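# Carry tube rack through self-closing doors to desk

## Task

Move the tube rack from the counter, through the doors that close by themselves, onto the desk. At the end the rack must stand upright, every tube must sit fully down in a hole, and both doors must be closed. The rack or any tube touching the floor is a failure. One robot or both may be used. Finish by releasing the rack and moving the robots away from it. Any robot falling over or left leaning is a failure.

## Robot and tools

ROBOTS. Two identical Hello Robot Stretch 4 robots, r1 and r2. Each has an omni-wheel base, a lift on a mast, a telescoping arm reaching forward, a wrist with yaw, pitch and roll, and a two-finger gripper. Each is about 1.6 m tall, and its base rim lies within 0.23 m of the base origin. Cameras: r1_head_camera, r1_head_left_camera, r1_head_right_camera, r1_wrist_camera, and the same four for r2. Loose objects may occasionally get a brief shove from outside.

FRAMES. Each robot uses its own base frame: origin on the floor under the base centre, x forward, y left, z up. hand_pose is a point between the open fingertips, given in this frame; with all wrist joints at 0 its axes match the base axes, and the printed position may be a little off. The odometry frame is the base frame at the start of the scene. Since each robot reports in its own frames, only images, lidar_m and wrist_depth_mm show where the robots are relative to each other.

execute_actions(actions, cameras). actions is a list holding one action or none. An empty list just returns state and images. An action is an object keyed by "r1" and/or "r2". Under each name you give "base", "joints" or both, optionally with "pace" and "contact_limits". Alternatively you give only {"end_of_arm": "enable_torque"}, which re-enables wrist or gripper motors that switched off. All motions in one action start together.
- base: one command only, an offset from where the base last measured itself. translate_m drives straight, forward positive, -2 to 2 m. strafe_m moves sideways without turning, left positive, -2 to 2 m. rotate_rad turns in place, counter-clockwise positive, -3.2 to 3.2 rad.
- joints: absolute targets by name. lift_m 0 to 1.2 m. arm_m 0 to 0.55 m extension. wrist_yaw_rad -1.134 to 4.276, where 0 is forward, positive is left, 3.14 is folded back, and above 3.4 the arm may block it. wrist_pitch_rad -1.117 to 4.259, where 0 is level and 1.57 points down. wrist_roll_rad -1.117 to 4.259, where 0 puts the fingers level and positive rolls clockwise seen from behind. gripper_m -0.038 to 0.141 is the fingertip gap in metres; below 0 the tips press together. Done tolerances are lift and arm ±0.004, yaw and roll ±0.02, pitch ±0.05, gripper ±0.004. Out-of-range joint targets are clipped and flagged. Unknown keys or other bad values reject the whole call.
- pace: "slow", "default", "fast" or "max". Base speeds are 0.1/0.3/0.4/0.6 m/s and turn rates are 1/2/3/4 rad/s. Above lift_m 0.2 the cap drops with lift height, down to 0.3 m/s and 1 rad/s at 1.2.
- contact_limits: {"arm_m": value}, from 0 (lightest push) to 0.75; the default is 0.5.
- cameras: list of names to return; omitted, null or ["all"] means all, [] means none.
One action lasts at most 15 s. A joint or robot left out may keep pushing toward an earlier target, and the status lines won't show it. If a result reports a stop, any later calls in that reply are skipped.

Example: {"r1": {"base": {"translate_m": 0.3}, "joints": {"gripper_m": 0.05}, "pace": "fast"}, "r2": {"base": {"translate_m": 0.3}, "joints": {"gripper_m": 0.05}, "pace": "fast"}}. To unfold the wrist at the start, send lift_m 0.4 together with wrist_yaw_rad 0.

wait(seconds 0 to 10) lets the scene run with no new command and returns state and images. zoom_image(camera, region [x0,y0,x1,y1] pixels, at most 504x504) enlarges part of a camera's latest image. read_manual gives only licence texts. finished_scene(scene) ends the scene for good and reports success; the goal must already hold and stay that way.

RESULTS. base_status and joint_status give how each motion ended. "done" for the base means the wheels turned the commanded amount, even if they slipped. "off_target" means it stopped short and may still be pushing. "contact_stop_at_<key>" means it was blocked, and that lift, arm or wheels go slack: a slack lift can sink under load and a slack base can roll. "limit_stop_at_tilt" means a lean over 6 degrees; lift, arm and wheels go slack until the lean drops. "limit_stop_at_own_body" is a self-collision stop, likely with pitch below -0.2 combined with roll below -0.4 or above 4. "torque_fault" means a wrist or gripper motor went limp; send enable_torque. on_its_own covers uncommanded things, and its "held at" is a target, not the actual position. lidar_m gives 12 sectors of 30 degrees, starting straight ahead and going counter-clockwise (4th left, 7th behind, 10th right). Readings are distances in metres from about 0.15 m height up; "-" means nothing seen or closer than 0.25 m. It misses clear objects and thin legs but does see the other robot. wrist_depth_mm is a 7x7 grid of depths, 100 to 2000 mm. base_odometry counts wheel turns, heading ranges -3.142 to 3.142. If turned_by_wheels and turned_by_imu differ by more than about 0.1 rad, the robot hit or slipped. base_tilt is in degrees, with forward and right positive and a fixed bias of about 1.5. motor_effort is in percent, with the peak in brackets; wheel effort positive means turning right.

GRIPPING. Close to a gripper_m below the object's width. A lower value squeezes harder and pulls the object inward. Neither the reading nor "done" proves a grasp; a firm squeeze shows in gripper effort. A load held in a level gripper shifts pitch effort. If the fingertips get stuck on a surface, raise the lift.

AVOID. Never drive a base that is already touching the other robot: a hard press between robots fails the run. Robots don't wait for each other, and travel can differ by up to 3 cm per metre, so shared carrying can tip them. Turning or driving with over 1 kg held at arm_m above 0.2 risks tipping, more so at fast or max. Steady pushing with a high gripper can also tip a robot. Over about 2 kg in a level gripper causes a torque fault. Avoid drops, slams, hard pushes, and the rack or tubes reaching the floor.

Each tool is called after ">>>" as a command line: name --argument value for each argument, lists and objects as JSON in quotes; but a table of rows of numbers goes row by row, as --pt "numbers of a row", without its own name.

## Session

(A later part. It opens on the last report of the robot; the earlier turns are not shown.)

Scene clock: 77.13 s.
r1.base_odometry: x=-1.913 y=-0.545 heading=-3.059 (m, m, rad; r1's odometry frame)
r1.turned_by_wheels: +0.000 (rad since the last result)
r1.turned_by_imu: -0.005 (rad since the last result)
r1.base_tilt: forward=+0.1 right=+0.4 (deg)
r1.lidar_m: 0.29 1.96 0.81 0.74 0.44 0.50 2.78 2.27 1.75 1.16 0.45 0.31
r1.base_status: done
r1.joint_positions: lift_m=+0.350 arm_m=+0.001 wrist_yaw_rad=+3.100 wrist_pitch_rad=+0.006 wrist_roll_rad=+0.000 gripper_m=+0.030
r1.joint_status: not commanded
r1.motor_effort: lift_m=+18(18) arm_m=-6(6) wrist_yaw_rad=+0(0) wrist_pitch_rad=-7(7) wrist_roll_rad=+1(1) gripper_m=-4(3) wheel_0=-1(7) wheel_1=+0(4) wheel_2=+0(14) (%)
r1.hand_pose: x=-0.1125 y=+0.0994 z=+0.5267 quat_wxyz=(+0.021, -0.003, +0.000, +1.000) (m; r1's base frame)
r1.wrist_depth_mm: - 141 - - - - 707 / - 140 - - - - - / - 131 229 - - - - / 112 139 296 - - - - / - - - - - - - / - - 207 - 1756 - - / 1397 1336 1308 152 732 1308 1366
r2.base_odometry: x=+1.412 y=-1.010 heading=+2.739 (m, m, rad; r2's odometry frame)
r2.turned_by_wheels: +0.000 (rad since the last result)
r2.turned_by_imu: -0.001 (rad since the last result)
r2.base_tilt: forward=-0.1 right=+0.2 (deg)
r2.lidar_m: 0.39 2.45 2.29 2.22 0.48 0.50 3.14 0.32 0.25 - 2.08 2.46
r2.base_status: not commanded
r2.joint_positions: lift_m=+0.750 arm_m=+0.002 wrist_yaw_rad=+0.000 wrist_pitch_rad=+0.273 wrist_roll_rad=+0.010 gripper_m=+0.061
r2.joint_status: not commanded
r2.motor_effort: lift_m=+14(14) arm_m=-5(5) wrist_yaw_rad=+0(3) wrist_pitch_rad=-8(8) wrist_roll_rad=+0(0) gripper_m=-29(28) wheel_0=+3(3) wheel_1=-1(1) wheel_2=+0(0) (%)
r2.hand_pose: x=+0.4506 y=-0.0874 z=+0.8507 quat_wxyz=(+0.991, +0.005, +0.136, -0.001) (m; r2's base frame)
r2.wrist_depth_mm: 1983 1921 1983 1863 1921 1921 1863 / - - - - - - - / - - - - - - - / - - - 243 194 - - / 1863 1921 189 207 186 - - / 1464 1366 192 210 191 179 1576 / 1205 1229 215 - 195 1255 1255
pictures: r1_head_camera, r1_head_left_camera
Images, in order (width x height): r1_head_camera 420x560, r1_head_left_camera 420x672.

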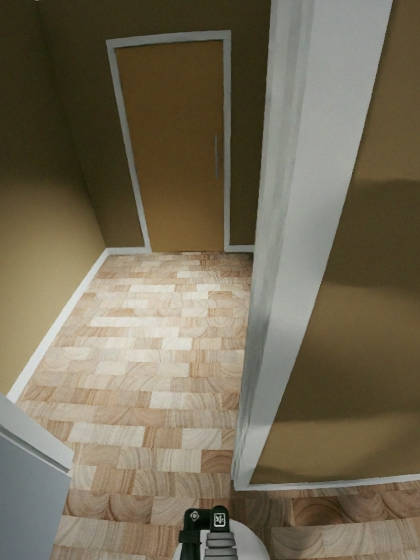

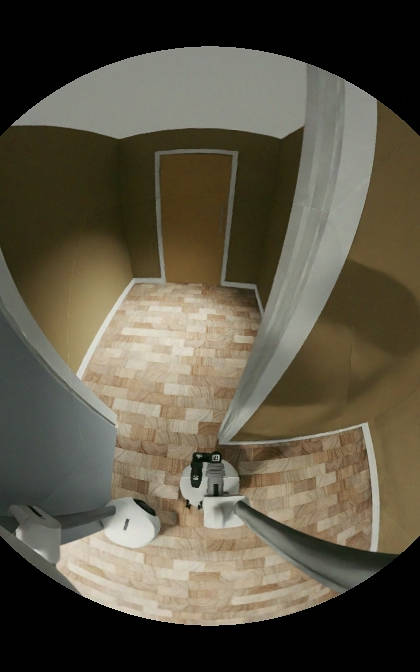

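>>> execute_actions --actions '[{"r1":{"base":{"strafe_m":0.22}}}]' --cameras '["r1_head_camera","r1_head_left_camera"]'

Scene clock: 79.77 s.
r1.base_odometry: x=-1.895 y=-0.764 heading=-3.060 (m, m, rad; r1's odometry frame)
r1.turned_by_wheels: +0.000 (rad since the last result)
r1.turned_by_imu: +0.000 (rad since the last result)
r1.base_tilt: forward=+0.1 right=+0.2 (deg)
r1.lidar_m: 2.64 1.67 0.57 0.51 0.32 0.31 2.78 2.62 1.97 1.24 0.47 0.42
r1.base_status: done
r1.joint_positions: lift_m=+0.350 arm_m=+0.001 wrist_yaw_rad=+3.100 wrist_pitch_rad=+0.006 wrist_roll_rad=+0.000 gripper_m=+0.030
r1.joint_status: not commanded
r1.motor_effort: lift_m=+17(17) arm_m=-7(7) wrist_yaw_rad=+0(1) wrist_pitch_rad=-7(7) wrist_roll_rad=+1(1) gripper_m=-2(5) wheel_0=-1(8) wheel_1=-2(9) wheel_2=-1(0) (%)
r1.hand_pose: x=-0.1125 y=+0.0994 z=+0.5267 quat_wxyz=(+0.021, -0.003, +0.000, +1.000) (m; r1's base frame)
r1.wrist_depth_mm: - 140 - - - 759 439 / - 139 - - - - 449 / - 131 229 - - - 436 / 112 139 296 - - - 436 / - - - - - - 439 / - - 206 1983 1808 - 449 / 1464 1308 1281 152 732 1308 442
r2.base_odometry: x=+1.412 y=-1.010 heading=+2.739 (m, m, rad; r2's odometry frame)
r2.turned_by_wheels: +0.000 (rad since the last result)
r2.turned_by_imu: +0.000 (rad since the last result)
r2.base_tilt: forward=-0.2 right=+0.2 (deg)
r2.lidar_m: 0.41 2.45 2.30 2.23 0.34 0.32 3.14 0.33 0.25 - 2.07 2.47
r2.base_status: not commanded
r2.joint_positions: lift_m=+0.750 arm_m=+0.002 wrist_yaw_rad=+0.000 wrist_pitch_rad=+0.273 wrist_roll_rad=+0.010 gripper_m=+0.061
r2.joint_status: not commanded
r2.motor_effort: lift_m=+14(15) arm_m=-5(5) wrist_yaw_rad=+0(1) wrist_pitch_rad=-8(7) wrist_roll_rad=+0(1) gripper_m=-29(29) wheel_0=+3(3) wheel_1=-1(1) wheel_2=+0(0) (%)
r2.hand_pose: x=+0.4506 y=-0.0874 z=+0.8507 quat_wxyz=(+0.991, +0.005, +0.136, -0.001) (m; r2's base frame)
r2.wrist_depth_mm: 1921 1921 1921 1921 1863 1921 1863 / - - - - - - - / - - - - - - - / - - - 243 194 - - / 1921 1983 189 207 186 - - / 1464 1336 191 211 191 179 1537 / 1205 1205 215 - 194 1229 1255
pictures: r1_head_camera, r1_head_left_camera
Images, in order (width x height): r1_head_camera 420x560, r1_head_left_camera 420x672.

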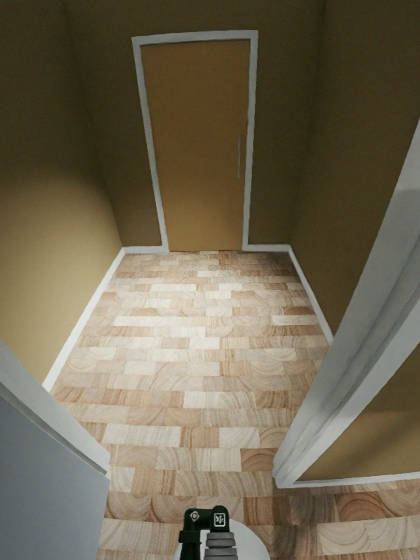

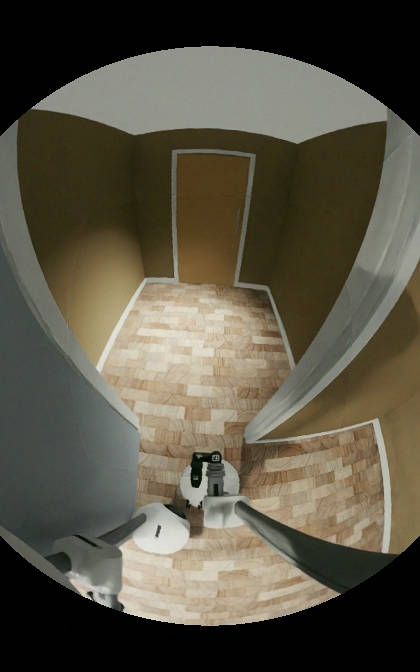

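>>> execute_actions --actions '[{"r1":{"base":{"translate_m":1.58},"joints":{"lift_m":0.82,"wrist_yaw_rad":0.0,"gripper_m":0.09,"arm_m":0.2},"pace":"max"},"r2":{"base":{"rotate_rad":3.13},"pace":"slow"}}]' --cameras '["r1_head_camera","r1_wrist_camera","r2_head_camera"]'

Scene clock: 84.97 s.
r1.base_odometry: x=-3.470 y=-0.893 heading=-3.060 (m, m, rad; r1's odometry frame)
r1.turned_by_wheels: +0.000 (rad since the last result)
r1.turned_by_imu: -0.006 (rad since the last result)
r1.base_tilt: forward=+0.1 right=+0.4 (deg)
r1.lidar_m: 1.09 1.15 1.18 1.11 1.20 1.22 1.14 1.13 0.89 0.87 0.94 1.09
r1.base_status: done
r1.joint_positions: lift_m=+0.820 arm_m=+0.199 wrist_yaw_rad=+0.000 wrist_pitch_rad=+0.006 wrist_roll_rad=+0.000 gripper_m=+0.090
r1.joint_status: all done
r1.motor_effort: lift_m=+25(28) arm_m=+7(7) wrist_yaw_rad=+0(6) wrist_pitch_rad=-7(7) wrist_roll_rad=+1(1) gripper_m=-2(4) wheel_0=-2(6) wheel_1=+0(9) wheel_2=-1(12) (%)
r1.hand_pose: x=+0.6582 y=-0.0874 z=+0.9961 quat_wxyz=(+1.000, +0.000, +0.003, +0.000) (m; r1's base frame)
r1.wrist_depth_mm: 691 691 691 707 691 691 691 / 707 691 699 683 683 691 699 / 683 699 691 683 691 699 691 / 691 683 683 691 683 691 691 / 683 683 691 691 691 691 676 / 691 683 216 683 197 683 676 / 683 676 683 144 683 668 683
r2.base_odometry: x=+1.412 y=-1.010 heading=-0.414 (m, m, rad; r2's odometry frame)
r2.turned_by_wheels: +3.130 (rad since the last result)
r2.turned_by_imu: +3.153 (rad since the last result)
r2.base_tilt: forward=-0.1 right=+0.2 (deg)
r2.lidar_m: 0.40 0.32 0.25 - - 2.50 2.37 2.46 2.32 2.22 1.14 0.95
r2.base_status: done
r2.joint_positions: lift_m=+0.750 arm_m=+0.002 wrist_yaw_rad=+0.000 wrist_pitch_rad=+0.273 wrist_roll_rad=+0.010 gripper_m=+0.061
r2.joint_status: not commanded
r2.motor_effort: lift_m=+15(14) arm_m=-4(5) wrist_yaw_rad=+1(1) wrist_pitch_rad=-8(8) wrist_roll_rad=+0(0) gripper_m=-29(29) wheel_0=-2(9) wheel_1=+0(6) wheel_2=+0(9) (%)
r2.hand_pose: x=+0.4504 y=-0.0874 z=+0.8507 quat_wxyz=(+0.991, +0.005, +0.136, -0.001) (m; r2's base frame)
r2.wrist_depth_mm: 477 1863 - - - - 1618 / 488 1921 - - - - 1576 / 492 - - - - - 1576 / 492 - - 242 190 - 1576 / 492 1808 189 207 185 1983 1618 / 492 603 191 211 192 180 715 / 488 1182 220 - 195 1281 668
pictures: r1_head_camera, r1_wrist_camera, r2_head_camera
Images, in order (width x height): r1_head_camera 420x560, r1_wrist_camera 616x392, r2_head_camera 420x560.

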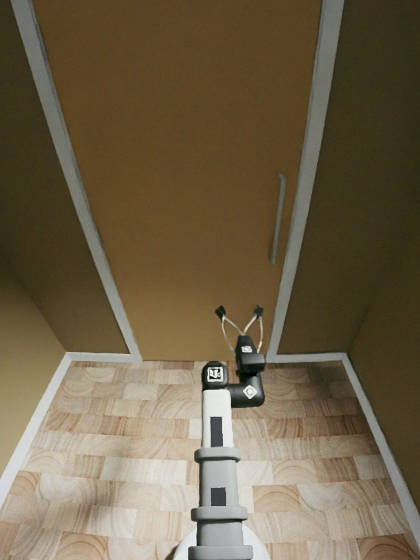

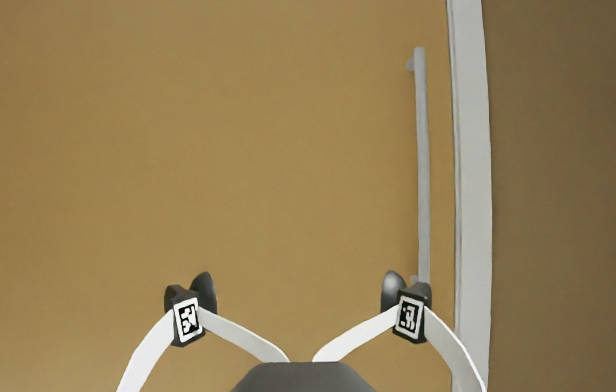

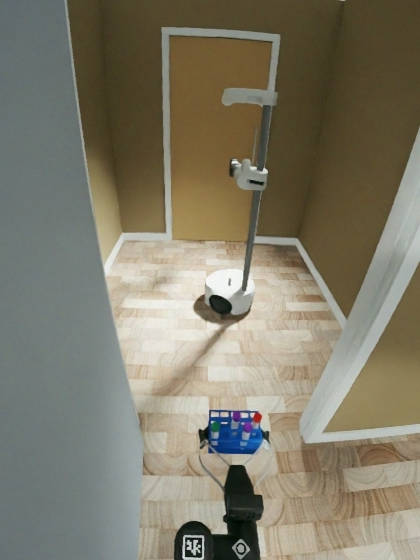

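>>> execute_actions --actions '[{"r1":{"base":{"strafe_m":-0.045},"joints":{"wrist_yaw_rad":-0.6,"gripper_m":0.12,"arm_m":0.5}},"r2":{"base":{"strafe_m":-0.16},"pace":"slow"}}]' --cameras '["r1_head_camera","r1_wrist_camera","r2_head_camera"]'

Scene clock: 89.23 s.
r1.base_odometry: x=-3.474 y=-0.849 heading=-3.060 (m, m, rad; r1's odometry frame)
r1.turned_by_wheels: +0.000 (rad since the last result)
r1.turned_by_imu: -0.001 (rad since the last result)
r1.base_tilt: forward=+0.2 right=+0.4 (deg)
r1.lidar_m: 1.04 1.15 1.23 1.16 1.25 1.24 1.10 1.13 0.89 0.83 0.91 1.12
r1.base_status: done
r1.joint_positions: lift_m=+0.820 arm_m=+0.499 wrist_yaw_rad=-0.600 wrist_pitch_rad=+0.006 wrist_roll_rad=+0.000 gripper_m=+0.120
r1.joint_status: all done
r1.motor_effort: lift_m=+25(25) arm_m=+7(9) wrist_yaw_rad=+0(2) wrist_pitch_rad=-7(7) wrist_roll_rad=+0(0) gripper_m=-3(7) wheel_0=-1(7) wheel_1=+2(9) wheel_2=-1(0) (%)
r1.hand_pose: x=+0.8585 y=-0.2350 z=+0.9961 quat_wxyz=(+0.955, +0.001, +0.003, -0.295) (m; r1's base frame)
r1.wrist_depth_mm: 368 407 466 539 661 798 723 / 364 407 459 544 640 768 707 / 364 410 466 535 640 759 707 / 364 404 459 539 621 768 707 / 366 407 459 535 627 759 707 / 359 384 384 530 214 768 715 / 364 387 449 145 634 759 707
r2.base_odometry: x=+1.348 y=-1.157 heading=-0.414 (m, m, rad; r2's odometry frame)
r2.turned_by_wheels: +0.000 (rad since the last result)
r2.turned_by_imu: +0.000 (rad since the last result)
r2.base_tilt: forward=-0.2 right=+0.2 (deg)
r2.lidar_m: 0.40 0.44 0.25 - - 2.48 2.35 2.44 2.14 2.04 1.13 0.87
r2.base_status: done
r2.joint_positions: lift_m=+0.750 arm_m=+0.002 wrist_yaw_rad=+0.000 wrist_pitch_rad=+0.273 wrist_roll_rad=+0.010 gripper_m=+0.061
r2.joint_status: not commanded
r2.motor_effort: lift_m=+15(14) arm_m=-4(4) wrist_yaw_rad=+1(1) wrist_pitch_rad=-6(7) wrist_roll_rad=+0(0) gripper_m=-32(30) wheel_0=+1(6) wheel_1=-2(5) wheel_2=+1(2) (%)
r2.hand_pose: x=+0.4504 y=-0.0874 z=+0.8507 quat_wxyz=(+0.991, +0.005, +0.136, -0.001) (m; r2's base frame)
r2.wrist_depth_mm: 1537 - - - - - 517 / 1576 - - - - - 517 / 1576 - - - - - 535 / 1537 - - 243 192 - 544 / 1618 1921 193 206 186 699 580 / 778 1336 192 211 191 179 621 / 788 1205 220 - 195 707 654
pictures: r1_head_camera, r1_wrist_camera, r2_head_camera
Images, in order (width x height): r1_head_camera 420x560, r1_wrist_camera 616x392, r2_head_camera 420x560.

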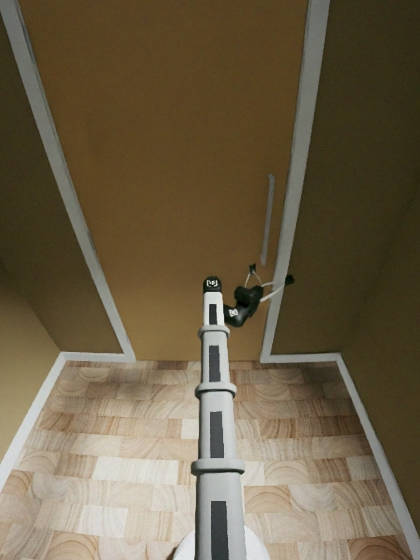

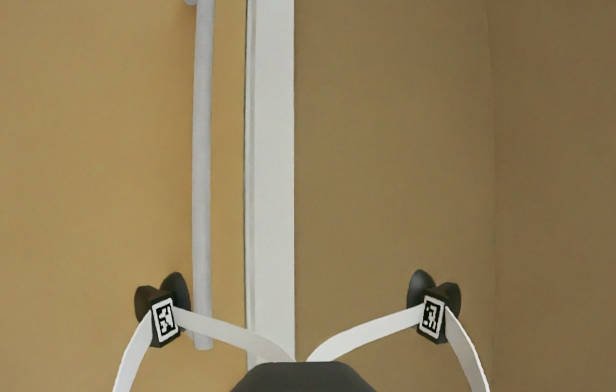

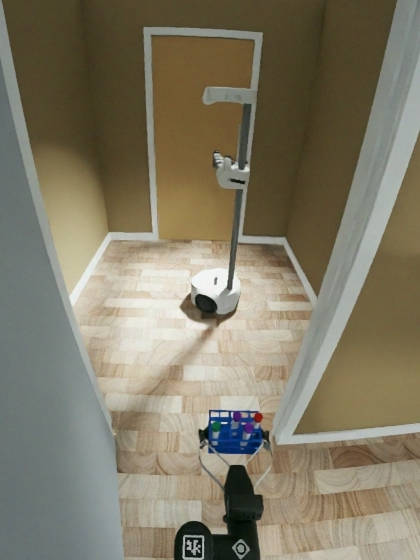

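>>> execute_actions --actions '[{"r1":{"base":{"translate_m":0.195},"joints":{"gripper_m":0.09}},"r2":{"base":{"translate_m":0.2},"pace":"slow"}}]' --cameras '["r1_wrist_camera"]'

Scene clock: 93.07 s.
r1.base_odometry: x=-3.668 y=-0.865 heading=-3.060 (m, m, rad; r1's odometry frame)
r1.turned_by_wheels: +0.000 (rad since the last result)
r1.turned_by_imu: -0.002 (rad since the last result)
r1.base_tilt: forward=+0.1 right=+0.2 (deg)
r1.lidar_m: 0.90 0.95 1.21 1.15 1.24 1.39 1.30 1.22 0.87 0.84 0.92 0.87
r1.base_status: done
r1.joint_positions: lift_m=+0.820 arm_m=+0.499 wrist_yaw_rad=-0.600 wrist_pitch_rad=+0.006 wrist_roll_rad=+0.000 gripper_m=+0.090
r1.joint_status: all done
r1.motor_effort: lift_m=+25(25) arm_m=+7(7) wrist_yaw_rad=-1(0) wrist_pitch_rad=-7(6) wrist_roll_rad=+1(0) gripper_m=-2(3) wheel_0=+1(5) wheel_1=+0(6) wheel_2=+0(7) (%)
r1.hand_pose: x=+0.8585 y=-0.2350 z=+0.9961 quat_wxyz=(+0.955, +0.001, +0.003, -0.295) (m; r1's base frame)
r1.wrist_depth_mm: 204 227 260 290 343 452 569 / 203 228 260 290 340 449 569 / 204 228 262 287 336 439 564 / 204 227 259 281 334 439 554 / 202 227 258 279 336 433 554 / 203 220 217 279 198 436 559 / 202 216 250 145 329 439 549
r2.base_odometry: x=+1.531 y=-1.237 heading=-0.414 (m, m, rad; r2's odometry frame)
r2.turned_by_wheels: +0.000 (rad since the last result)
r2.turned_by_imu: -0.001 (rad since the last result)
r2.base_tilt: forward=-0.1 right=+0.2 (deg)
r2.lidar_m: 0.41 0.53 0.26 0.25 - 0.25 2.58 2.66 2.15 2.05 0.83 0.71
r2.base_status: done
r2.joint_positions: lift_m=+0.750 arm_m=+0.002 wrist_yaw_rad=+0.000 wrist_pitch_rad=+0.273 wrist_roll_rad=+0.010 gripper_m=+0.061
r2.joint_status: not commanded
r2.motor_effort: lift_m=+15(14) arm_m=-4(4) wrist_yaw_rad=+0(1) wrist_pitch_rad=-8(8) wrist_roll_rad=+0(1) gripper_m=-30(31) wheel_0=+0(5) wheel_1=+2(3) wheel_2=-2(9) (%)
r2.hand_pose: x=+0.4504 y=-0.0874 z=+0.8507 quat_wxyz=(+0.991, +0.005, +0.136, -0.001) (m; r2's base frame)
r2.wrist_depth_mm: 1499 - - - - - 1430 / 1499 - - - - - 1366 / 1576 - - - - - 1308 / 1618 - - 242 193 - 1366 / 1576 1921 193 207 186 1808 1366 / 1430 1366 191 211 191 179 492 / 1229 1182 220 - 195 1255 459
pictures: r1_wrist_camera
Images, in order (width x height): r1_wrist_camera 616x392.

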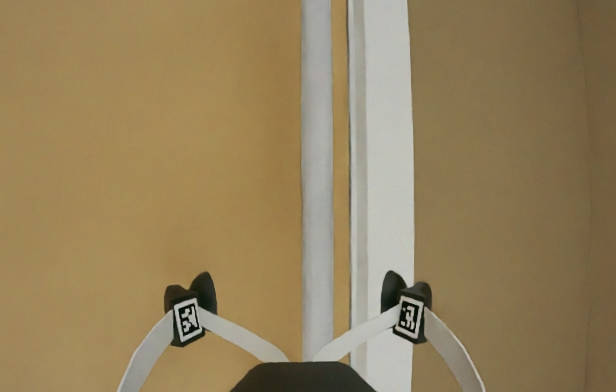

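>>> execute_actions --actions '[{"r1":{"joints":{"gripper_m":-0.03,"arm_m":0.508}},"r2":{"base":{"translate_m":0.15},"pace":"slow"}}]' --cameras '["r1_wrist_camera"]'

Scene clock: 96.13 s.
r1.base_odometry: x=-3.668 y=-0.864 heading=-3.062 (m, m, rad; r1's odometry frame)
r1.turned_by_wheels: -0.002 (rad since the last result)
r1.turned_by_imu: -0.003 (rad since the last result)
r1.base_tilt: forward=+0.0 right=+0.2 (deg)
r1.lidar_m: 0.88 0.93 1.24 1.18 1.24 1.44 1.31 1.22 0.86 0.84 0.90 0.86
r1.base_status: not commanded
r1.joint_positions: lift_m=+0.820 arm_m=+0.507 wrist_yaw_rad=-0.607 wrist_pitch_rad=+0.006 wrist_roll_rad=+0.000 gripper_m=-0.029
r1.joint_status: all done
r1.on_its_own: wrist_yaw_rad is at rest, and its effort (+21) is outside its rest range (-13 to +13)
r1.motor_effort: lift_m=+24(25) arm_m=+6(7) wrist_yaw_rad=+21(29) wrist_pitch_rad=-6(7) wrist_roll_rad=+1(0) gripper_m=-26(26) wheel_0=-11(11) wheel_1=-6(6) wheel_2=-9(9) (%)
r1.hand_pose: x=+0.8649 y=-0.2364 z=+0.9961 quat_wxyz=(+0.954, +0.001, +0.003, -0.299) (m; r1's base frame)
r1.wrist_depth_mm: 197 219 253 282 342 455 569 / 196 218 252 281 334 449 580 / 196 220 252 279 332 445 574 / 195 219 251 279 330 436 564 / 196 217 250 278 330 442 564 / 193 216 235 202 207 439 559 / 193 204 237 211 310 153 549
r2.base_odometry: x=+1.668 y=-1.297 heading=-0.413 (m, m, rad; r2's odometry frame)
r2.turned_by_wheels: +0.000 (rad since the last result)
r2.turned_by_imu: -0.001 (rad since the last result)
r2.base_tilt: forward=-0.1 right=+0.2 (deg)
r2.lidar_m: 0.41 0.67 0.28 0.25 - 0.25 0.31 2.81 2.16 1.81 0.61 0.63
r2.base_status: done
r2.joint_positions: lift_m=+0.750 arm_m=+0.002 wrist_yaw_rad=+0.000 wrist_pitch_rad=+0.273 wrist_roll_rad=+0.010 gripper_m=+0.061
r2.joint_status: not commanded
r2.motor_effort: lift_m=+15(15) arm_m=-4(4) wrist_yaw_rad=-1(1) wrist_pitch_rad=-8(8) wrist_roll_rad=+0(1) gripper_m=-29(30) wheel_0=+1(6) wheel_1=+3(4) wheel_2=+0(2) (%)
r2.hand_pose: x=+0.4504 y=-0.0874 z=+0.8507 quat_wxyz=(+0.991, +0.005, +0.136, -0.001) (m; r2's base frame)
r2.wrist_depth_mm: 1537 - - - - - 1430 / 1576 - - - - - 1336 / 1618 - - - - - 1308 / 1576 - - 242 189 - 1308 / 1618 1921 193 206 185 1808 1281 / 1464 1366 191 211 192 179 1281 / 1205 1205 220 - 195 1255 1205
pictures: r1_wrist_camera
Images, in order (width x height): r1_wrist_camera 616x392.

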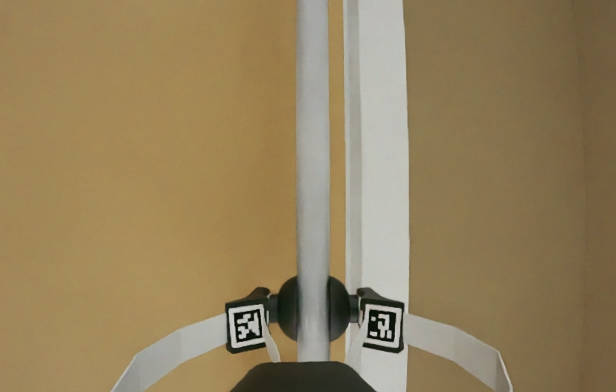

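>>> execute_actions --actions '[{"r1":{"base":{"translate_m":-0.18},"pace":"slow"}}]' --cameras '["r1_wrist_camera","r1_head_camera"]'

Scene clock: 99.40 s.
r1.base_odometry: x=-3.489 y=-0.850 heading=-3.060 (m, m, rad; r1's odometry frame)
r1.turned_by_wheels: +0.002 (rad since the last result)
r1.turned_by_imu: +0.002 (rad since the last result)
r1.base_tilt: forward=+0.1 right=+0.2 (deg)
r1.lidar_m: 0.87 1.08 1.21 1.18 1.25 1.27 1.11 1.15 0.89 0.83 0.90 0.94
r1.base_status: done
r1.joint_positions: lift_m=+0.820 arm_m=+0.507 wrist_yaw_rad=-0.587 wrist_pitch_rad=+0.006 wrist_roll_rad=+0.000 gripper_m=-0.029
r1.joint_status: not commanded
r1.on_its_own: wrist_yaw_rad is at rest, and its effort (-36) is outside its rest range (-13 to +13)
r1.motor_effort: lift_m=+25(25) arm_m=+5(6) wrist_yaw_rad=-36(36) wrist_pitch_rad=-8(7) wrist_roll_rad=+1(1) gripper_m=-20(23) wheel_0=+9(16) wheel_1=+3(8) wheel_2=+12(12) (%)
r1.hand_pose: x=+0.8697 y=-0.2326 z=+0.9961 quat_wxyz=(+0.957, +0.001, +0.003, -0.289) (m; r1's base frame)
r1.wrist_depth_mm: 227 244 266 290 597 732 707 / 226 243 265 289 591 741 715 / 226 243 264 289 591 723 723 / 225 243 265 289 580 715 715 / 225 241 263 287 585 715 723 / 223 238 195 207 580 715 715 / 224 152 255 207 544 715 707
r2.base_odometry: x=+1.668 y=-1.297 heading=-0.413 (m, m, rad; r2's odometry frame)
r2.turned_by_wheels: +0.000 (rad since the last result)
r2.turned_by_imu: +0.000 (rad since the last result)
r2.base_tilt: forward=-0.1 right=+0.1 (deg)
r2.lidar_m: 0.40 0.68 0.28 0.25 - 0.25 0.32 2.80 2.15 1.81 0.58 0.60
r2.base_status: not commanded
r2.joint_positions: lift_m=+0.750 arm_m=+0.002 wrist_yaw_rad=+0.000 wrist_pitch_rad=+0.273 wrist_roll_rad=+0.010 gripper_m=+0.061
r2.joint_status: not commanded
r2.motor_effort: lift_m=+14(15) arm_m=-4(4) wrist_yaw_rad=+0(0) wrist_pitch_rad=-7(8) wrist_roll_rad=+1(0) gripper_m=-30(28) wheel_0=+2(2) wheel_1=+3(3) wheel_2=+1(0) (%)
r2.hand_pose: x=+0.4504 y=-0.0874 z=+0.8507 quat_wxyz=(+0.991, +0.005, +0.136, -0.001) (m; r2's base frame)
r2.wrist_depth_mm: 1499 - - - - - 1397 / 1576 - - - - - 1366 / 1537 - - - - - 1336 / 1576 - - 242 194 - 1336 / 1618 1863 193 206 183 1808 1281 / 1430 1336 192 211 190 180 1308 / 1229 1205 220 - 195 1255 1205
pictures: r1_head_camera, r1_wrist_camera
Images, in order (width x height): r1_head_camera 420x560, r1_wrist_camera 616x392.

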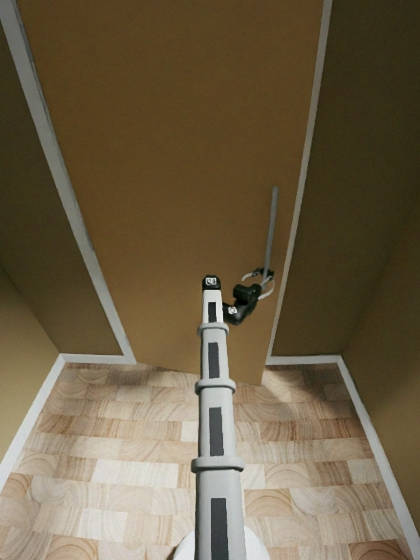

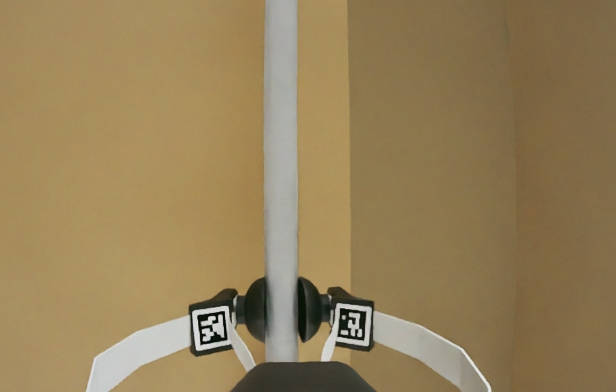

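>>> execute_actions --actions '[{"r1":{"base":{"strafe_m":0.112},"joints":{"arm_m":0.32},"pace":"slow"}}]' --cameras '["r1_wrist_camera"]'

Scene clock: 103.53 s.
r1.base_odometry: x=-3.480 y=-0.962 heading=-3.060 (m, m, rad; r1's odometry frame)
r1.turned_by_wheels: -0.001 (rad since the last result)
r1.turned_by_imu: -0.009 (rad since the last result)
r1.base_tilt: forward=+0.0 right=+0.2 (deg)
r1.lidar_m: 0.76 1.03 1.12 1.07 1.12 1.23 1.43 1.15 1.01 0.95 1.01 0.67
r1.base_status: done
r1.joint_positions: lift_m=+0.820 arm_m=+0.321 wrist_yaw_rad=-0.598 wrist_pitch_rad=+0.007 wrist_roll_rad=+0.000 gripper_m=-0.029
r1.joint_status: all done
r1.motor_effort: lift_m=+25(25) arm_m=-8(10) wrist_yaw_rad=-5(54) wrist_pitch_rad=-8(8) wrist_roll_rad=+0(0) gripper_m=-19(23) wheel_0=-6(22) wheel_1=-1(9) wheel_2=-1(16) (%)
r1.hand_pose: x=+0.6815 y=-0.2347 z=+0.9959 quat_wxyz=(+0.956, +0.001, +0.003, -0.295) (m; r1's base frame)
r1.wrist_depth_mm: 256 264 274 282 878 946 788 / 257 265 273 281 891 946 809 / 256 264 274 281 878 946 788 / 255 266 273 281 878 946 798 / 255 264 271 278 878 931 798 / 254 263 267 202 286 917 798 / 253 149 268 212 287 854 798
r2.base_odometry: x=+1.668 y=-1.297 heading=-0.413 (m, m, rad; r2's odometry frame)
r2.turned_by_wheels: +0.000 (rad since the last result)
r2.turned_by_imu: -0.001 (rad since the last result)
r2.base_tilt: forward=-0.2 right=+0.2 (deg)
r2.lidar_m: 0.41 0.69 0.27 0.25 - 0.26 0.33 2.80 2.14 1.83 0.60 0.59
r2.base_status: not commanded
r2.joint_positions: lift_m=+0.750 arm_m=+0.002 wrist_yaw_rad=+0.000 wrist_pitch_rad=+0.273 wrist_roll_rad=+0.010 gripper_m=+0.061
r2.joint_status: not commanded
r2.motor_effort: lift_m=+15(14) arm_m=-4(4) wrist_yaw_rad=+2(2) wrist_pitch_rad=-8(8) wrist_roll_rad=+0(0) gripper_m=-29(33) wheel_0=+2(1) wheel_1=+3(3) wheel_2=+0(0) (%)
r2.hand_pose: x=+0.4504 y=-0.0874 z=+0.8507 quat_wxyz=(+0.991, +0.005, +0.136, -0.001) (m; r2's base frame)
r2.wrist_depth_mm: 1537 - - 1182 - - 1430 / 1576 - - - - - 1430 / 1576 - - - - - 1336 / 1618 - - 243 193 - 1308 / 1618 1983 193 206 183 1808 1281 / 1430 1308 192 210 190 180 1308 / 1205 1205 220 - 195 1229 1205
pictures: r1_wrist_camera
Images, in order (width x height): r1_wrist_camera 616x392.

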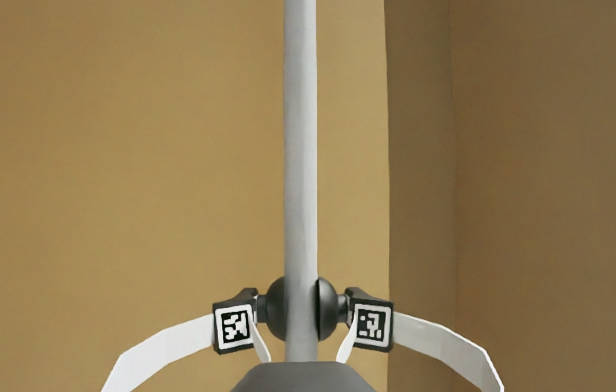

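>>> execute_actions --actions '[{"r1":{"base":{"strafe_m":0.162},"joints":{"arm_m":0.15},"pace":"slow"}}]' --cameras '["r1_wrist_camera"]'

Scene clock: 106.67 s.
r1.base_odometry: x=-3.467 y=-1.123 heading=-3.062 (m, m, rad; r1's odometry frame)
r1.turned_by_wheels: -0.001 (rad since the last result)
r1.turned_by_imu: -0.005 (rad since the last result)
r1.base_tilt: forward=+0.0 right=+0.3 (deg)
r1.lidar_m: 0.63 1.12 0.93 0.90 0.96 1.15 1.21 1.22 1.16 1.12 1.18 0.55
r1.base_status: done
r1.joint_positions: lift_m=+0.820 arm_m=+0.151 wrist_yaw_rad=-0.611 wrist_pitch_rad=+0.007 wrist_roll_rad=+0.000 gripper_m=-0.029
r1.joint_status: all done
r1.on_its_own: wrist_yaw_rad is at rest, and its effort (+31) is outside its rest range (-13 to +13)
r1.motor_effort: lift_m=+25(25) arm_m=-7(10) wrist_yaw_rad=+31(49) wrist_pitch_rad=-10(10) wrist_roll_rad=+0(0) gripper_m=-21(21) wheel_0=-9(16) wheel_1=+1(5) wheel_2=-8(11) (%)
r1.hand_pose: x=+0.5083 y=-0.2370 z=+0.9957 quat_wxyz=(+0.954, +0.001, +0.004, -0.301) (m; r1's base frame)
r1.wrist_depth_mm: 309 300 293 281 278 1078 917 / 309 300 291 282 278 1098 917 / 307 298 291 282 277 1078 931 / 307 298 293 279 277 1098 931 / 306 296 289 278 276 1098 917 / 304 297 287 211 187 1078 917 / 303 297 286 211 272 154 917
r2.base_odometry: x=+1.668 y=-1.297 heading=-0.413 (m, m, rad; r2's odometry frame)
r2.turned_by_wheels: +0.000 (rad since the last result)
r2.turned_by_imu: +0.000 (rad since the last result)
r2.base_tilt: forward=-0.1 right=+0.2 (deg)
r2.lidar_m: 0.41 0.70 0.28 0.25 - 0.26 0.32 2.81 2.14 1.83 0.59 0.62
r2.base_status: not commanded
r2.joint_positions: lift_m=+0.750 arm_m=+0.002 wrist_yaw_rad=+0.000 wrist_pitch_rad=+0.273 wrist_roll_rad=+0.010 gripper_m=+0.061
r2.joint_status: not commanded
r2.motor_effort: lift_m=+15(15) arm_m=-4(4) wrist_yaw_rad=+0(1) wrist_pitch_rad=-7(8) wrist_roll_rad=+0(0) gripper_m=-31(30) wheel_0=+2(2) wheel_1=+3(3) wheel_2=+0(1) (%)
r2.hand_pose: x=+0.4504 y=-0.0874 z=+0.8507 quat_wxyz=(+0.991, +0.005, +0.136, -0.001) (m; r2's base frame)
r2.wrist_depth_mm: 1499 - - 1756 - - 1430 / 1537 - - 1863 - - 1366 / 1576 - - - - - 1336 / 1576 - - 243 194 - 1336 / 1618 1863 193 206 183 1756 1336 / 1430 1308 191 210 191 179 1281 / 1205 1229 220 - 194 1229 1205
pictures: r1_wrist_camera
Images, in order (width x height): r1_wrist_camera 616x392.

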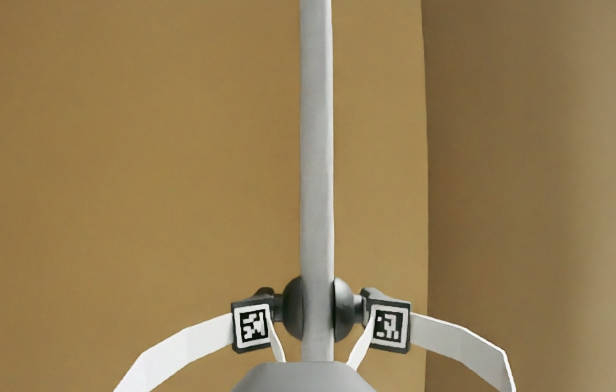

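>>> execute_actions --actions '[{"r1":{"base":{"translate_m":-0.09},"joints":{"arm_m":0.20},"pace":"slow"},"r2":{"base":{"translate_m":0.2},"pace":"slow"}}]' --cameras '["r1_wrist_camera","r2_head_camera"]'

Scene clock: 111.13 s.
r1.base_odometry: x=-3.377 y=-1.116 heading=-3.061 (m, m, rad; r1's odometry frame)
r1.turned_by_wheels: +0.001 (rad since the last result)
r1.turned_by_imu: -0.001 (rad since the last result)
r1.base_tilt: forward=+0.0 right=+0.1 (deg)
r1.lidar_m: 0.71 1.21 0.95 0.90 0.97 1.07 0.90 0.96 1.16 1.13 1.17 0.58
r1.base_status: done
r1.joint_positions: lift_m=+0.820 arm_m=+0.199 wrist_yaw_rad=-0.589 wrist_pitch_rad=+0.007 wrist_roll_rad=+0.000 gripper_m=-0.029
r1.joint_status: all done
r1.on_its_own: wrist_yaw_rad is at rest, and its effort (-32) is outside its rest range (-13 to +13)
r1.motor_effort: lift_m=+25(25) arm_m=+5(7) wrist_yaw_rad=-32(32) wrist_pitch_rad=-9(9) wrist_roll_rad=+1(1) gripper_m=-22(19) wheel_0=+0(11) wheel_1=-2(1) wheel_2=+9(9) (%)
r1.hand_pose: x=+0.5615 y=-0.2329 z=+0.9957 quat_wxyz=(+0.957, +0.001, +0.004, -0.290) (m; r1's base frame)
r1.wrist_depth_mm: 327 314 298 285 277 1118 946 / 329 310 300 279 278 1098 931 / 325 312 297 282 277 1118 946 / 325 312 296 281 276 1118 946 / 325 309 296 279 276 1138 946 / 322 309 201 206 271 1098 946 / 324 148 289 214 270 1025 931
r2.base_odometry: x=+1.851 y=-1.378 heading=-0.413 (m, m, rad; r2's odometry frame)
r2.turned_by_wheels: +0.000 (rad since the last result)
r2.turned_by_imu: -0.001 (rad since the last result)
r2.base_tilt: forward=-0.1 right=+0.2 (deg)
r2.lidar_m: 0.42 1.35 0.35 0.25 - 0.25 0.25 2.99 2.12 0.96 0.46 1.42
r2.base_status: done
r2.joint_positions: lift_m=+0.750 arm_m=+0.002 wrist_yaw_rad=+0.000 wrist_pitch_rad=+0.273 wrist_roll_rad=+0.010 gripper_m=+0.061
r2.joint_status: not commanded
r2.motor_effort: lift_m=+15(15) arm_m=-4(4) wrist_yaw_rad=+0(1) wrist_pitch_rad=-7(7) wrist_roll_rad=+0(0) gripper_m=-31(28) wheel_0=+1(7) wheel_1=+2(4) wheel_2=-1(4) (%)
r2.hand_pose: x=+0.4504 y=-0.0874 z=+0.8507 quat_wxyz=(+0.991, +0.005, +0.136, -0.001) (m; r2's base frame)
r2.wrist_depth_mm: 1499 - - 1576 - - 1397 / 1537 - - 1708 - - 1366 / 1576 - - 1708 - - 1308 / 1661 - - 242 190 1921 1308 / 1618 1921 189 206 185 1808 1336 / 1430 1308 192 210 193 179 1281 / 1229 1229 215 - 195 1281 1182
pictures: r1_wrist_camera, r2_head_camera
Images, in order (width x height): r1_wrist_camera 616x392, r2_head_camera 420x560.

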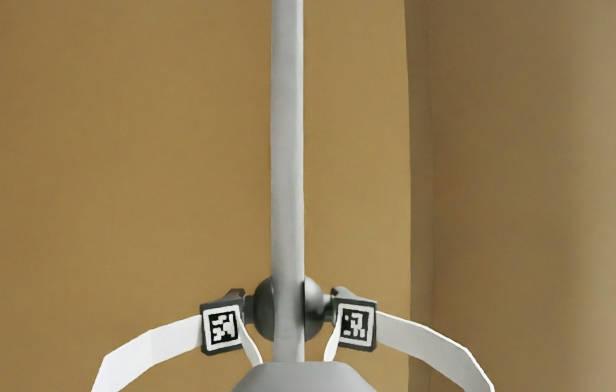

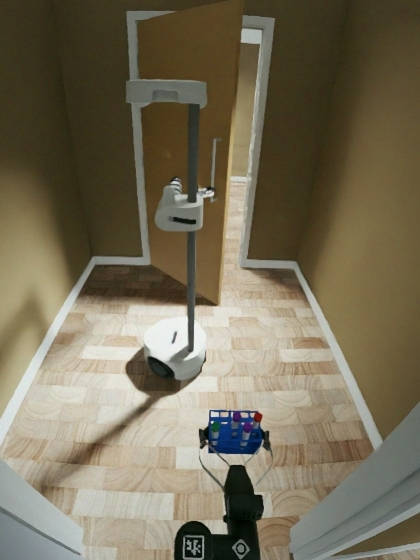

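>>> execute_actions --actions '[{"r1":{"base":{"strafe_m":0.10},"joints":{"arm_m":0.16},"pace":"slow"},"r2":{"base":{"translate_m":0.12},"pace":"slow"}}]' --cameras '["r1_wrist_camera"]'

Scene clock: 114.90 s.
r1.base_odometry: x=-3.369 y=-1.215 heading=-3.062 (m, m, rad; r1's odometry frame)
r1.turned_by_wheels: -0.001 (rad since the last result)
r1.turned_by_imu: -0.003 (rad since the last result)
r1.base_tilt: forward=+0.0 right=+0.2 (deg)
r1.lidar_m: 0.69 1.13 0.83 0.81 0.84 1.03 1.02 0.81 1.28 1.21 1.28 0.54
r1.base_status: done
r1.joint_positions: lift_m=+0.820 arm_m=+0.161 wrist_yaw_rad=-0.612 wrist_pitch_rad=+0.007 wrist_roll_rad=+0.000 gripper_m=-0.029
r1.joint_status: all done
r1.on_its_own: wrist_yaw_rad is at rest, and its effort (+36) is outside its rest range (-13 to +13)
r1.motor_effort: lift_m=+25(24) arm_m=-6(10) wrist_yaw_rad=+36(35) wrist_pitch_rad=-10(11) wrist_roll_rad=+1(0) gripper_m=-17(22) wheel_0=-10(10) wheel_1=+0(8) wheel_2=-5(6) (%)
r1.hand_pose: x=+0.5177 y=-0.2373 z=+0.9957 quat_wxyz=(+0.953, +0.001, +0.004, -0.301) (m; r1's base frame)
r1.wrist_depth_mm: 353 329 309 285 276 1205 1008 / 355 329 307 285 273 1182 1008 / 353 329 306 282 273 1205 1008 / 349 330 306 283 272 1182 991 / 351 325 304 279 271 1205 1008 / 351 325 298 200 201 1182 1008 / 347 322 298 201 265 153 1025
r2.base_odometry: x=+1.961 y=-1.426 heading=-0.413 (m, m, rad; r2's odometry frame)
r2.turned_by_wheels: +0.000 (rad since the last result)
r2.turned_by_imu: -0.001 (rad since the last result)
r2.base_tilt: forward=-0.1 right=+0.2 (deg)
r2.lidar_m: 0.38 1.09 0.50 0.26 0.25 - 0.25 0.39 2.15 0.44 0.43 1.40
r2.base_status: done
r2.joint_positions: lift_m=+0.750 arm_m=+0.002 wrist_yaw_rad=+0.000 wrist_pitch_rad=+0.273 wrist_roll_rad=+0.010 gripper_m=+0.061
r2.joint_status: not commanded
r2.motor_effort: lift_m=+15(15) arm_m=-4(4) wrist_yaw_rad=+0(1) wrist_pitch_rad=-7(8) wrist_roll_rad=+0(0) gripper_m=-31(30) wheel_0=-2(11) wheel_1=+3(5) wheel_2=-1(3) (%)
r2.hand_pose: x=+0.4504 y=-0.0874 z=+0.8507 quat_wxyz=(+0.991, +0.005, +0.136, -0.001) (m; r2's base frame)
r2.wrist_depth_mm: 1576 - 1182 1537 - 1863 1397 / 1576 - 1863 1618 - - 1336 / 1537 - 1921 1618 - 1983 1336 / 1618 - 1863 242 194 1983 1336 / 1618 1983 193 207 186 1756 1308 / 1430 1098 192 211 191 179 1255 / 1229 1138 220 - 194 1255 1182
pictures: r1_wrist_camera
Images, in order (width x height): r1_wrist_camera 616x392.

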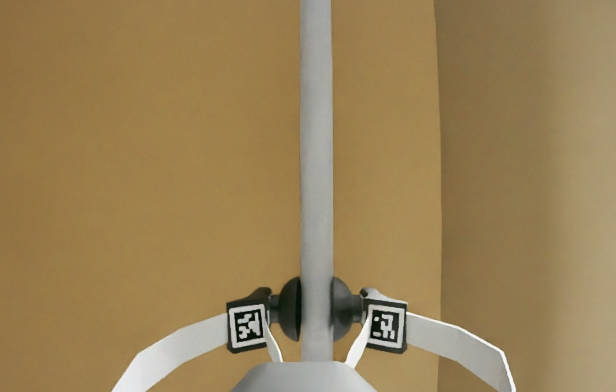

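>>> execute_actions --actions '[{"r1":{"base":{"strafe_m":0.16},"joints":{"arm_m":0.077},"pace":"slow"},"r2":{"base":{"translate_m":0.15},"pace":"slow"}}]' --cameras '["r1_wrist_camera","r2_head_camera"]'

Scene clock: 118.03 s.
r1.base_odometry: x=-3.357 y=-1.375 heading=-3.063 (m, m, rad; r1's odometry frame)
r1.turned_by_wheels: -0.001 (rad since the last result)
r1.turned_by_imu: -0.003 (rad since the last result)
r1.base_tilt: forward=-0.1 right=+0.1 (deg)
r1.lidar_m: 0.69 0.95 0.65 0.65 0.69 0.96 0.96 0.76 1.40 1.38 1.43 0.45
r1.base_status: done
r1.joint_positions: lift_m=+0.820 arm_m=+0.078 wrist_yaw_rad=-0.615 wrist_pitch_rad=+0.008 wrist_roll_rad=+0.000 gripper_m=-0.029
r1.joint_status: all done
r1.on_its_own: wrist_yaw_rad is at rest, and its effort (+44) is outside its rest range (-13 to +13)
r1.motor_effort: lift_m=+25(25) arm_m=-5(9) wrist_yaw_rad=+44(44) wrist_pitch_rad=-11(12) wrist_roll_rad=+0(1) gripper_m=-20(23) wheel_0=-9(15) wheel_1=+0(3) wheel_2=-6(5) (%)
r1.hand_pose: x=+0.4339 y=-0.2379 z=+0.9956 quat_wxyz=(+0.953, +0.001, +0.004, -0.303) (m; r1's base frame)
r1.wrist_depth_mm: 455 392 338 283 266 1308 1138 / 459 389 340 286 267 1281 1182 / 452 387 336 283 267 1255 1160 / 452 387 332 283 267 1229 1182 / 452 384 330 282 267 1281 1160 / 452 384 327 215 200 1255 1138 / 449 387 315 215 254 149 1138
r2.base_odometry: x=+2.099 y=-1.486 heading=-0.413 (m, m, rad; r2's odometry frame)
r2.turned_by_wheels: +0.000 (rad since the last result)
r2.turned_by_imu: -0.001 (rad since the last result)
r2.base_tilt: forward=-0.1 right=+0.2 (deg)
r2.lidar_m: 0.40 0.94 1.10 0.36 0.25 - 0.25 0.25 2.13 0.41 1.06 1.42
r2.base_status: done
r2.joint_positions: lift_m=+0.750 arm_m=+0.002 wrist_yaw_rad=+0.000 wrist_pitch_rad=+0.273 wrist_roll_rad=+0.010 gripper_m=+0.061
r2.joint_status: not commanded
r2.motor_effort: lift_m=+14(15) arm_m=-3(4) wrist_yaw_rad=-1(1) wrist_pitch_rad=-7(7) wrist_roll_rad=-1(1) gripper_m=-31(30) wheel_0=+0(5) wheel_1=+1(5) wheel_2=+3(3) (%)
r2.hand_pose: x=+0.4503 y=-0.0874 z=+0.8506 quat_wxyz=(+0.991, +0.005, +0.136, -0.001) (m; r2's base frame)
r2.wrist_depth_mm: 1499 723 1308 - 1808 1756 1366 / 1537 1863 1661 - 1921 1863 1336 / 1618 - 1618 - - 1921 1308 / 1618 - 1336 242 193 1921 1308 / 1618 1756 188 206 187 1756 1281 / 1430 878 191 211 191 180 1255 / 1160 931 215 - 195 1255 1205
pictures: r1_wrist_camera, r2_head_camera
Images, in order (width x height): r1_wrist_camera 616x392, r2_head_camera 420x560.

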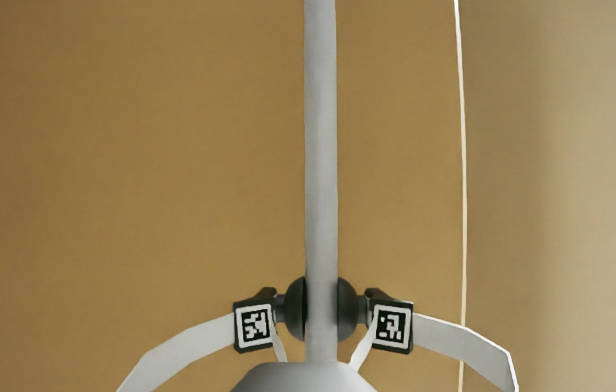

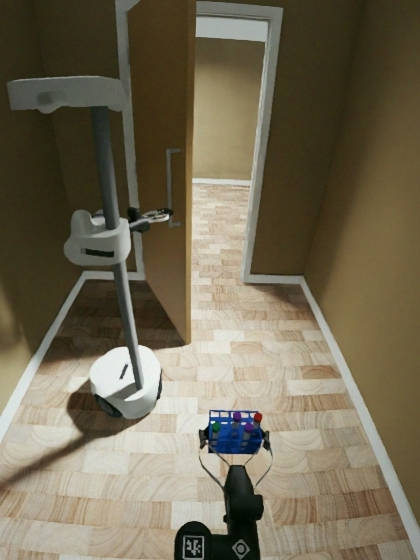

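>>> execute_actions --actions '[{"r1":{"base":{"strafe_m":0.21},"joints":{"arm_m":0.01},"pace":"slow"},"r2":{"base":{"translate_m":0.22},"pace":"slow"}}]' --cameras '["r1_wrist_camera","r2_head_camera"]'

Scene clock: 121.93 s.
r1.base_odometry: x=-3.340 y=-1.584 heading=-3.063 (m, m, rad; r1's odometry frame)
r1.turned_by_wheels: +0.000 (rad since the last result)
r1.turned_by_imu: -0.001 (rad since the last result)
r1.base_tilt: forward=+0.1 right=+0.2 (deg)
r1.lidar_m: 1.16 0.66 0.45 0.43 0.45 0.62 0.97 0.82 0.75 1.59 1.20 1.14
r1.base_status: done
r1.joint_positions: lift_m=+0.820 arm_m=+0.011 wrist_yaw_rad=-0.600 wrist_pitch_rad=+0.006 wrist_roll_rad=+0.000 gripper_m=-0.030
r1.joint_status: all done
r1.motor_effort: lift_m=+25(25) arm_m=-7(9) wrist_yaw_rad=+1(43) wrist_pitch_rad=-8(13) wrist_roll_rad=+0(1) gripper_m=-16(23) wheel_0=-1(15) wheel_1=+1(4) wheel_2=+0(4) (%)
r1.hand_pose: x=+0.3709 y=-0.2351 z=+0.9960 quat_wxyz=(+0.955, +0.001, +0.003, -0.296) (m; r1's base frame)
r1.wrist_depth_mm: 842 891 946 1008 1042 1537 1308 / 842 904 946 991 1060 1618 1336 / 842 878 931 976 1025 1576 1366 / 831 891 946 1008 1025 1618 1336 / 831 891 917 991 1025 1618 1366 / 842 891 904 199 1042 1576 1366 / 831 866 917 179 1042 1464 1308
r2.base_odometry: x=+2.300 y=-1.574 heading=-0.413 (m, m, rad; r2's odometry frame)
r2.turned_by_wheels: +0.000 (rad since the last result)
r2.turned_by_imu: -0.001 (rad since the last result)
r2.base_tilt: forward=-0.1 right=+0.1 (deg)
r2.lidar_m: 0.40 0.84 0.92 0.64 0.33 0.25 - 0.25 0.32 0.51 1.02 1.38
r2.base_status: done
r2.joint_positions: lift_m=+0.750 arm_m=+0.002 wrist_yaw_rad=+0.000 wrist_pitch_rad=+0.273 wrist_roll_rad=+0.010 gripper_m=+0.061
r2.joint_status: not commanded
r2.motor_effort: lift_m=+15(14) arm_m=-3(4) wrist_yaw_rad=+0(1) wrist_pitch_rad=-8(8) wrist_roll_rad=+0(0) gripper_m=-30(30) wheel_0=+1(4) wheel_1=+1(3) wheel_2=+0(6) (%)
r2.hand_pose: x=+0.4503 y=-0.0874 z=+0.8506 quat_wxyz=(+0.991, +0.005, +0.136, -0.001) (m; r2's base frame)
r2.wrist_depth_mm: 768 1618 1618 1464 1618 1576 1397 / 1576 1756 1708 1537 1708 1708 1308 / 1576 1863 1708 1576 1576 1808 1281 / 1661 1921 1708 243 194 1921 1308 / 1618 1863 188 206 186 1756 1281 / 1430 1336 191 210 191 180 1255 / 946 1229 216 - 194 1255 1205
pictures: r1_wrist_camera, r2_head_camera
Images, in order (width x height): r1_wrist_camera 616x392, r2_head_camera 420x560.

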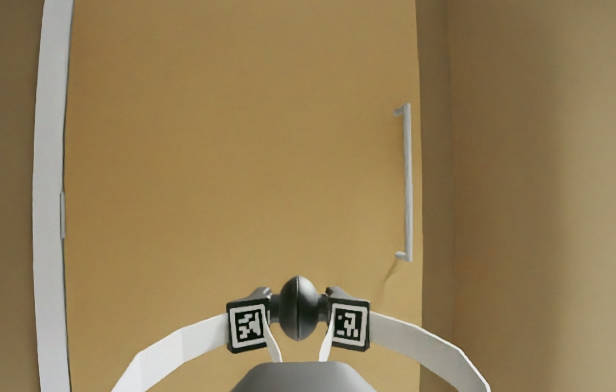

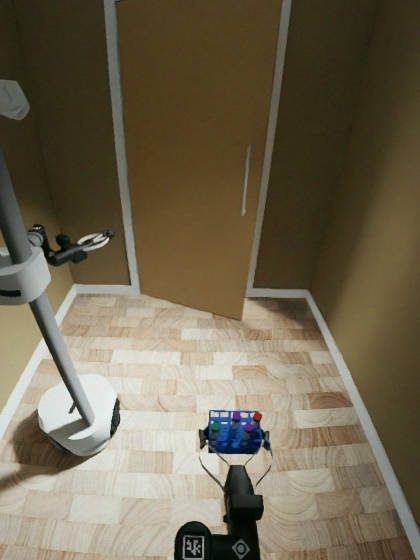

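>>> execute_actions --actions '[{"r1":{"base":{"translate_m":0.25},"joints":{"gripper_m":0.09,"arm_m":0.2},"pace":"fast"},"r2":{"base":{"translate_m":-0.15},"pace":"slow"}}]' --cameras '[]'

>>> execute_actions --actions '[{"r1":{"base":{"strafe_m":-0.744},"joints":{"arm_m":0.40},"pace":"fast"},"r2":{"base":{"translate_m":-0.12},"pace":"slow"}}]' --cameras '["r1_wrist_camera","r2_head_camera"]'

Scene clock: 126.07 s.
r1.base_odometry: x=-3.590 y=-1.604 heading=-3.063 (m, m, rad; r1's odometry frame)
r1.turned_by_wheels: +0.000 (rad since the last result)
r1.turned_by_imu: -0.002 (rad since the last result)
r1.base_tilt: forward=+0.0 right=+0.2 (deg)
r1.lidar_m: 0.93 0.64 0.46 0.43 0.47 0.66 1.22 1.04 1.66 1.60 1.32 0.97
r1.base_status: done
r1.joint_positions: lift_m=+0.820 arm_m=+0.199 wrist_yaw_rad=-0.600 wrist_pitch_rad=+0.006 wrist_roll_rad=+0.000 gripper_m=+0.090
r1.joint_status: all done
r1.motor_effort: lift_m=+25(24) arm_m=+6(8) wrist_yaw_rad=+0(1) wrist_pitch_rad=-7(7) wrist_roll_rad=+1(0) gripper_m=+0(14) wheel_0=-1(5) wheel_1=-1(6) wheel_2=+2(11) (%)
r1.hand_pose: x=+0.5585 y=-0.2350 z=+0.9961 quat_wxyz=(+0.955, +0.001, +0.003, -0.295) (m; r1's base frame)
r1.wrist_depth_mm: 469 539 621 715 866 1078 1336 / 469 539 615 715 878 1078 1281 / 469 539 621 715 842 1098 1281 / 466 535 621 723 854 1042 1336 / 466 535 615 715 842 1025 1308 / 462 517 217 715 198 1042 1308 / 466 512 591 145 854 1078 1281
r2.base_odometry: x=+2.163 y=-1.514 heading=-0.413 (m, m, rad; r2's odometry frame)
r2.turned_by_wheels: +0.000 (rad since the last result)
r2.turned_by_imu: +0.000 (rad since the last result)
r2.base_tilt: forward=-0.1 right=+0.2 (deg)
r2.lidar_m: 0.41 1.19 1.13 0.44 0.25 0.25 - 0.25 0.44 0.40 1.06 1.39
r2.base_status: done
r2.joint_positions: lift_m=+0.750 arm_m=+0.002 wrist_yaw_rad=+0.000 wrist_pitch_rad=+0.273 wrist_roll_rad=+0.010 gripper_m=+0.061
r2.joint_status: not commanded
r2.motor_effort: lift_m=+15(15) arm_m=-3(3) wrist_yaw_rad=+2(2) wrist_pitch_rad=-9(8) wrist_roll_rad=+0(0) gripper_m=-29(29) wheel_0=-2(6) wheel_1=-3(11) wheel_2=+1(11) (%)
r2.hand_pose: x=+0.4503 y=-0.0874 z=+0.8506 quat_wxyz=(+0.991, +0.005, +0.136, -0.001) (m; r2's base frame)
r2.wrist_depth_mm: 866 1756 1808 1808 1708 1808 1397 / 1430 1921 1921 1921 1808 1863 1366 / 1537 - 1983 1983 1983 1863 1281 / 1499 - - 242 190 1983 1308 / 1618 1756 188 208 183 1756 1281 / 1182 1042 190 211 190 179 1255 / 1060 1182 215 - 195 1255 1182
pictures: none
No camera images: the call's "cameras" was empty. Leave "cameras" out to get every camera's image.

Scene clock: 129.30 s.
r1.base_odometry: x=-3.648 y=-0.862 heading=-3.063 (m, m, rad; r1's odometry frame)
r1.turned_by_wheels: +0.000 (rad since the last result)
r1.turned_by_imu: -0.002 (rad since the last result)
r1.base_tilt: forward=+0.1 right=+0.4 (deg)
r1.lidar_m: 0.86 0.96 1.24 1.17 1.21 1.36 0.90 1.22 0.87 0.84 0.90 0.97
r1.base_status: done
r1.joint_positions: lift_m=+0.820 arm_m=+0.399 wrist_yaw_rad=-0.600 wrist_pitch_rad=+0.006 wrist_roll_rad=+0.000 gripper_m=+0.090
r1.joint_status: all done
r1.motor_effort: lift_m=+24(24) arm_m=+7(7) wrist_yaw_rad=+0(1) wrist_pitch_rad=-7(7) wrist_roll_rad=+1(0) gripper_m=+1(1) wheel_0=-1(9) wheel_1=+2(11) wheel_2=+0(2) (%)
r1.hand_pose: x=+0.7584 y=-0.2350 z=+0.9961 quat_wxyz=(+0.955, +0.001, +0.003, -0.295) (m; r1's base frame)
r1.wrist_depth_mm: 307 342 377 442 554 707 715 / 304 342 377 439 549 691 691 / 306 342 394 439 549 683 699 / 306 343 392 436 535 676 691 / 304 340 392 436 539 676 691 / 304 332 216 436 197 676 691 / 303 324 330 144 530 683 691
r2.base_odometry: x=+2.053 y=-1.466 heading=-0.413 (m, m, rad; r2's odometry frame)
r2.turned_by_wheels: +0.000 (rad since the last result)
r2.turned_by_imu: +0.000 (rad since the last result)
r2.base_tilt: forward=-0.1 right=+0.2 (deg)
r2.lidar_m: 0.40 1.56 1.13 0.28 0.25 - 0.25 0.28 2.14 0.40 0.44 1.42
r2.base_status: done
r2.joint_positions: lift_m=+0.750 arm_m=+0.002 wrist_yaw_rad=+0.000 wrist_pitch_rad=+0.273 wrist_roll_rad=+0.010 gripper_m=+0.061
r2.joint_status: not commanded
r2.motor_effort: lift_m=+15(15) arm_m=-3(4) wrist_yaw_rad=+3(1) wrist_pitch_rad=-9(7) wrist_roll_rad=+0(0) gripper_m=-30(30) wheel_0=-3(7) wheel_1=-1(8) wheel_2=+3(6) (%)
r2.hand_pose: x=+0.4503 y=-0.0874 z=+0.8506 quat_wxyz=(+0.991, +0.005, +0.136, -0.001) (m; r2's base frame)
r2.wrist_depth_mm: 1576 1921 1921 1921 1863 1808 1336 / 1537 - - - - 1921 1336 / 1576 - - - 1060 1983 1308 / 1618 - - 242 194 1921 1308 / 1618 1983 190 207 184 1756 1281 / 1430 1336 191 211 191 179 1308 / 1205 1229 216 - 194 1255 1182
pictures: r1_wrist_camera, r2_head_camera
Images, in order (width x height): r1_wrist_camera 616x392, r2_head_camera 420x560.

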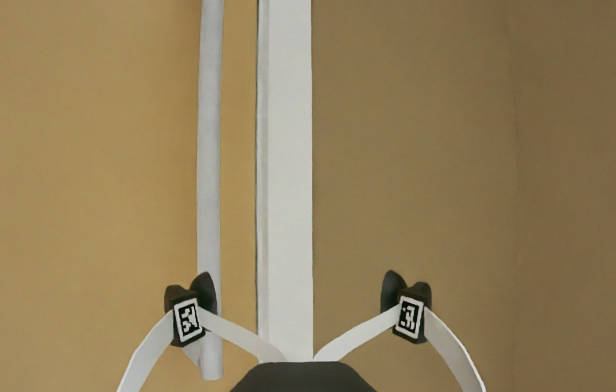

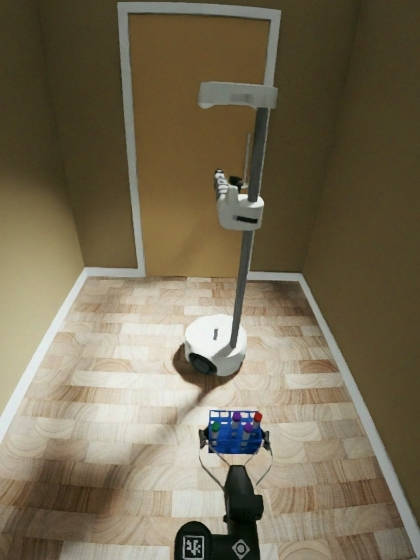

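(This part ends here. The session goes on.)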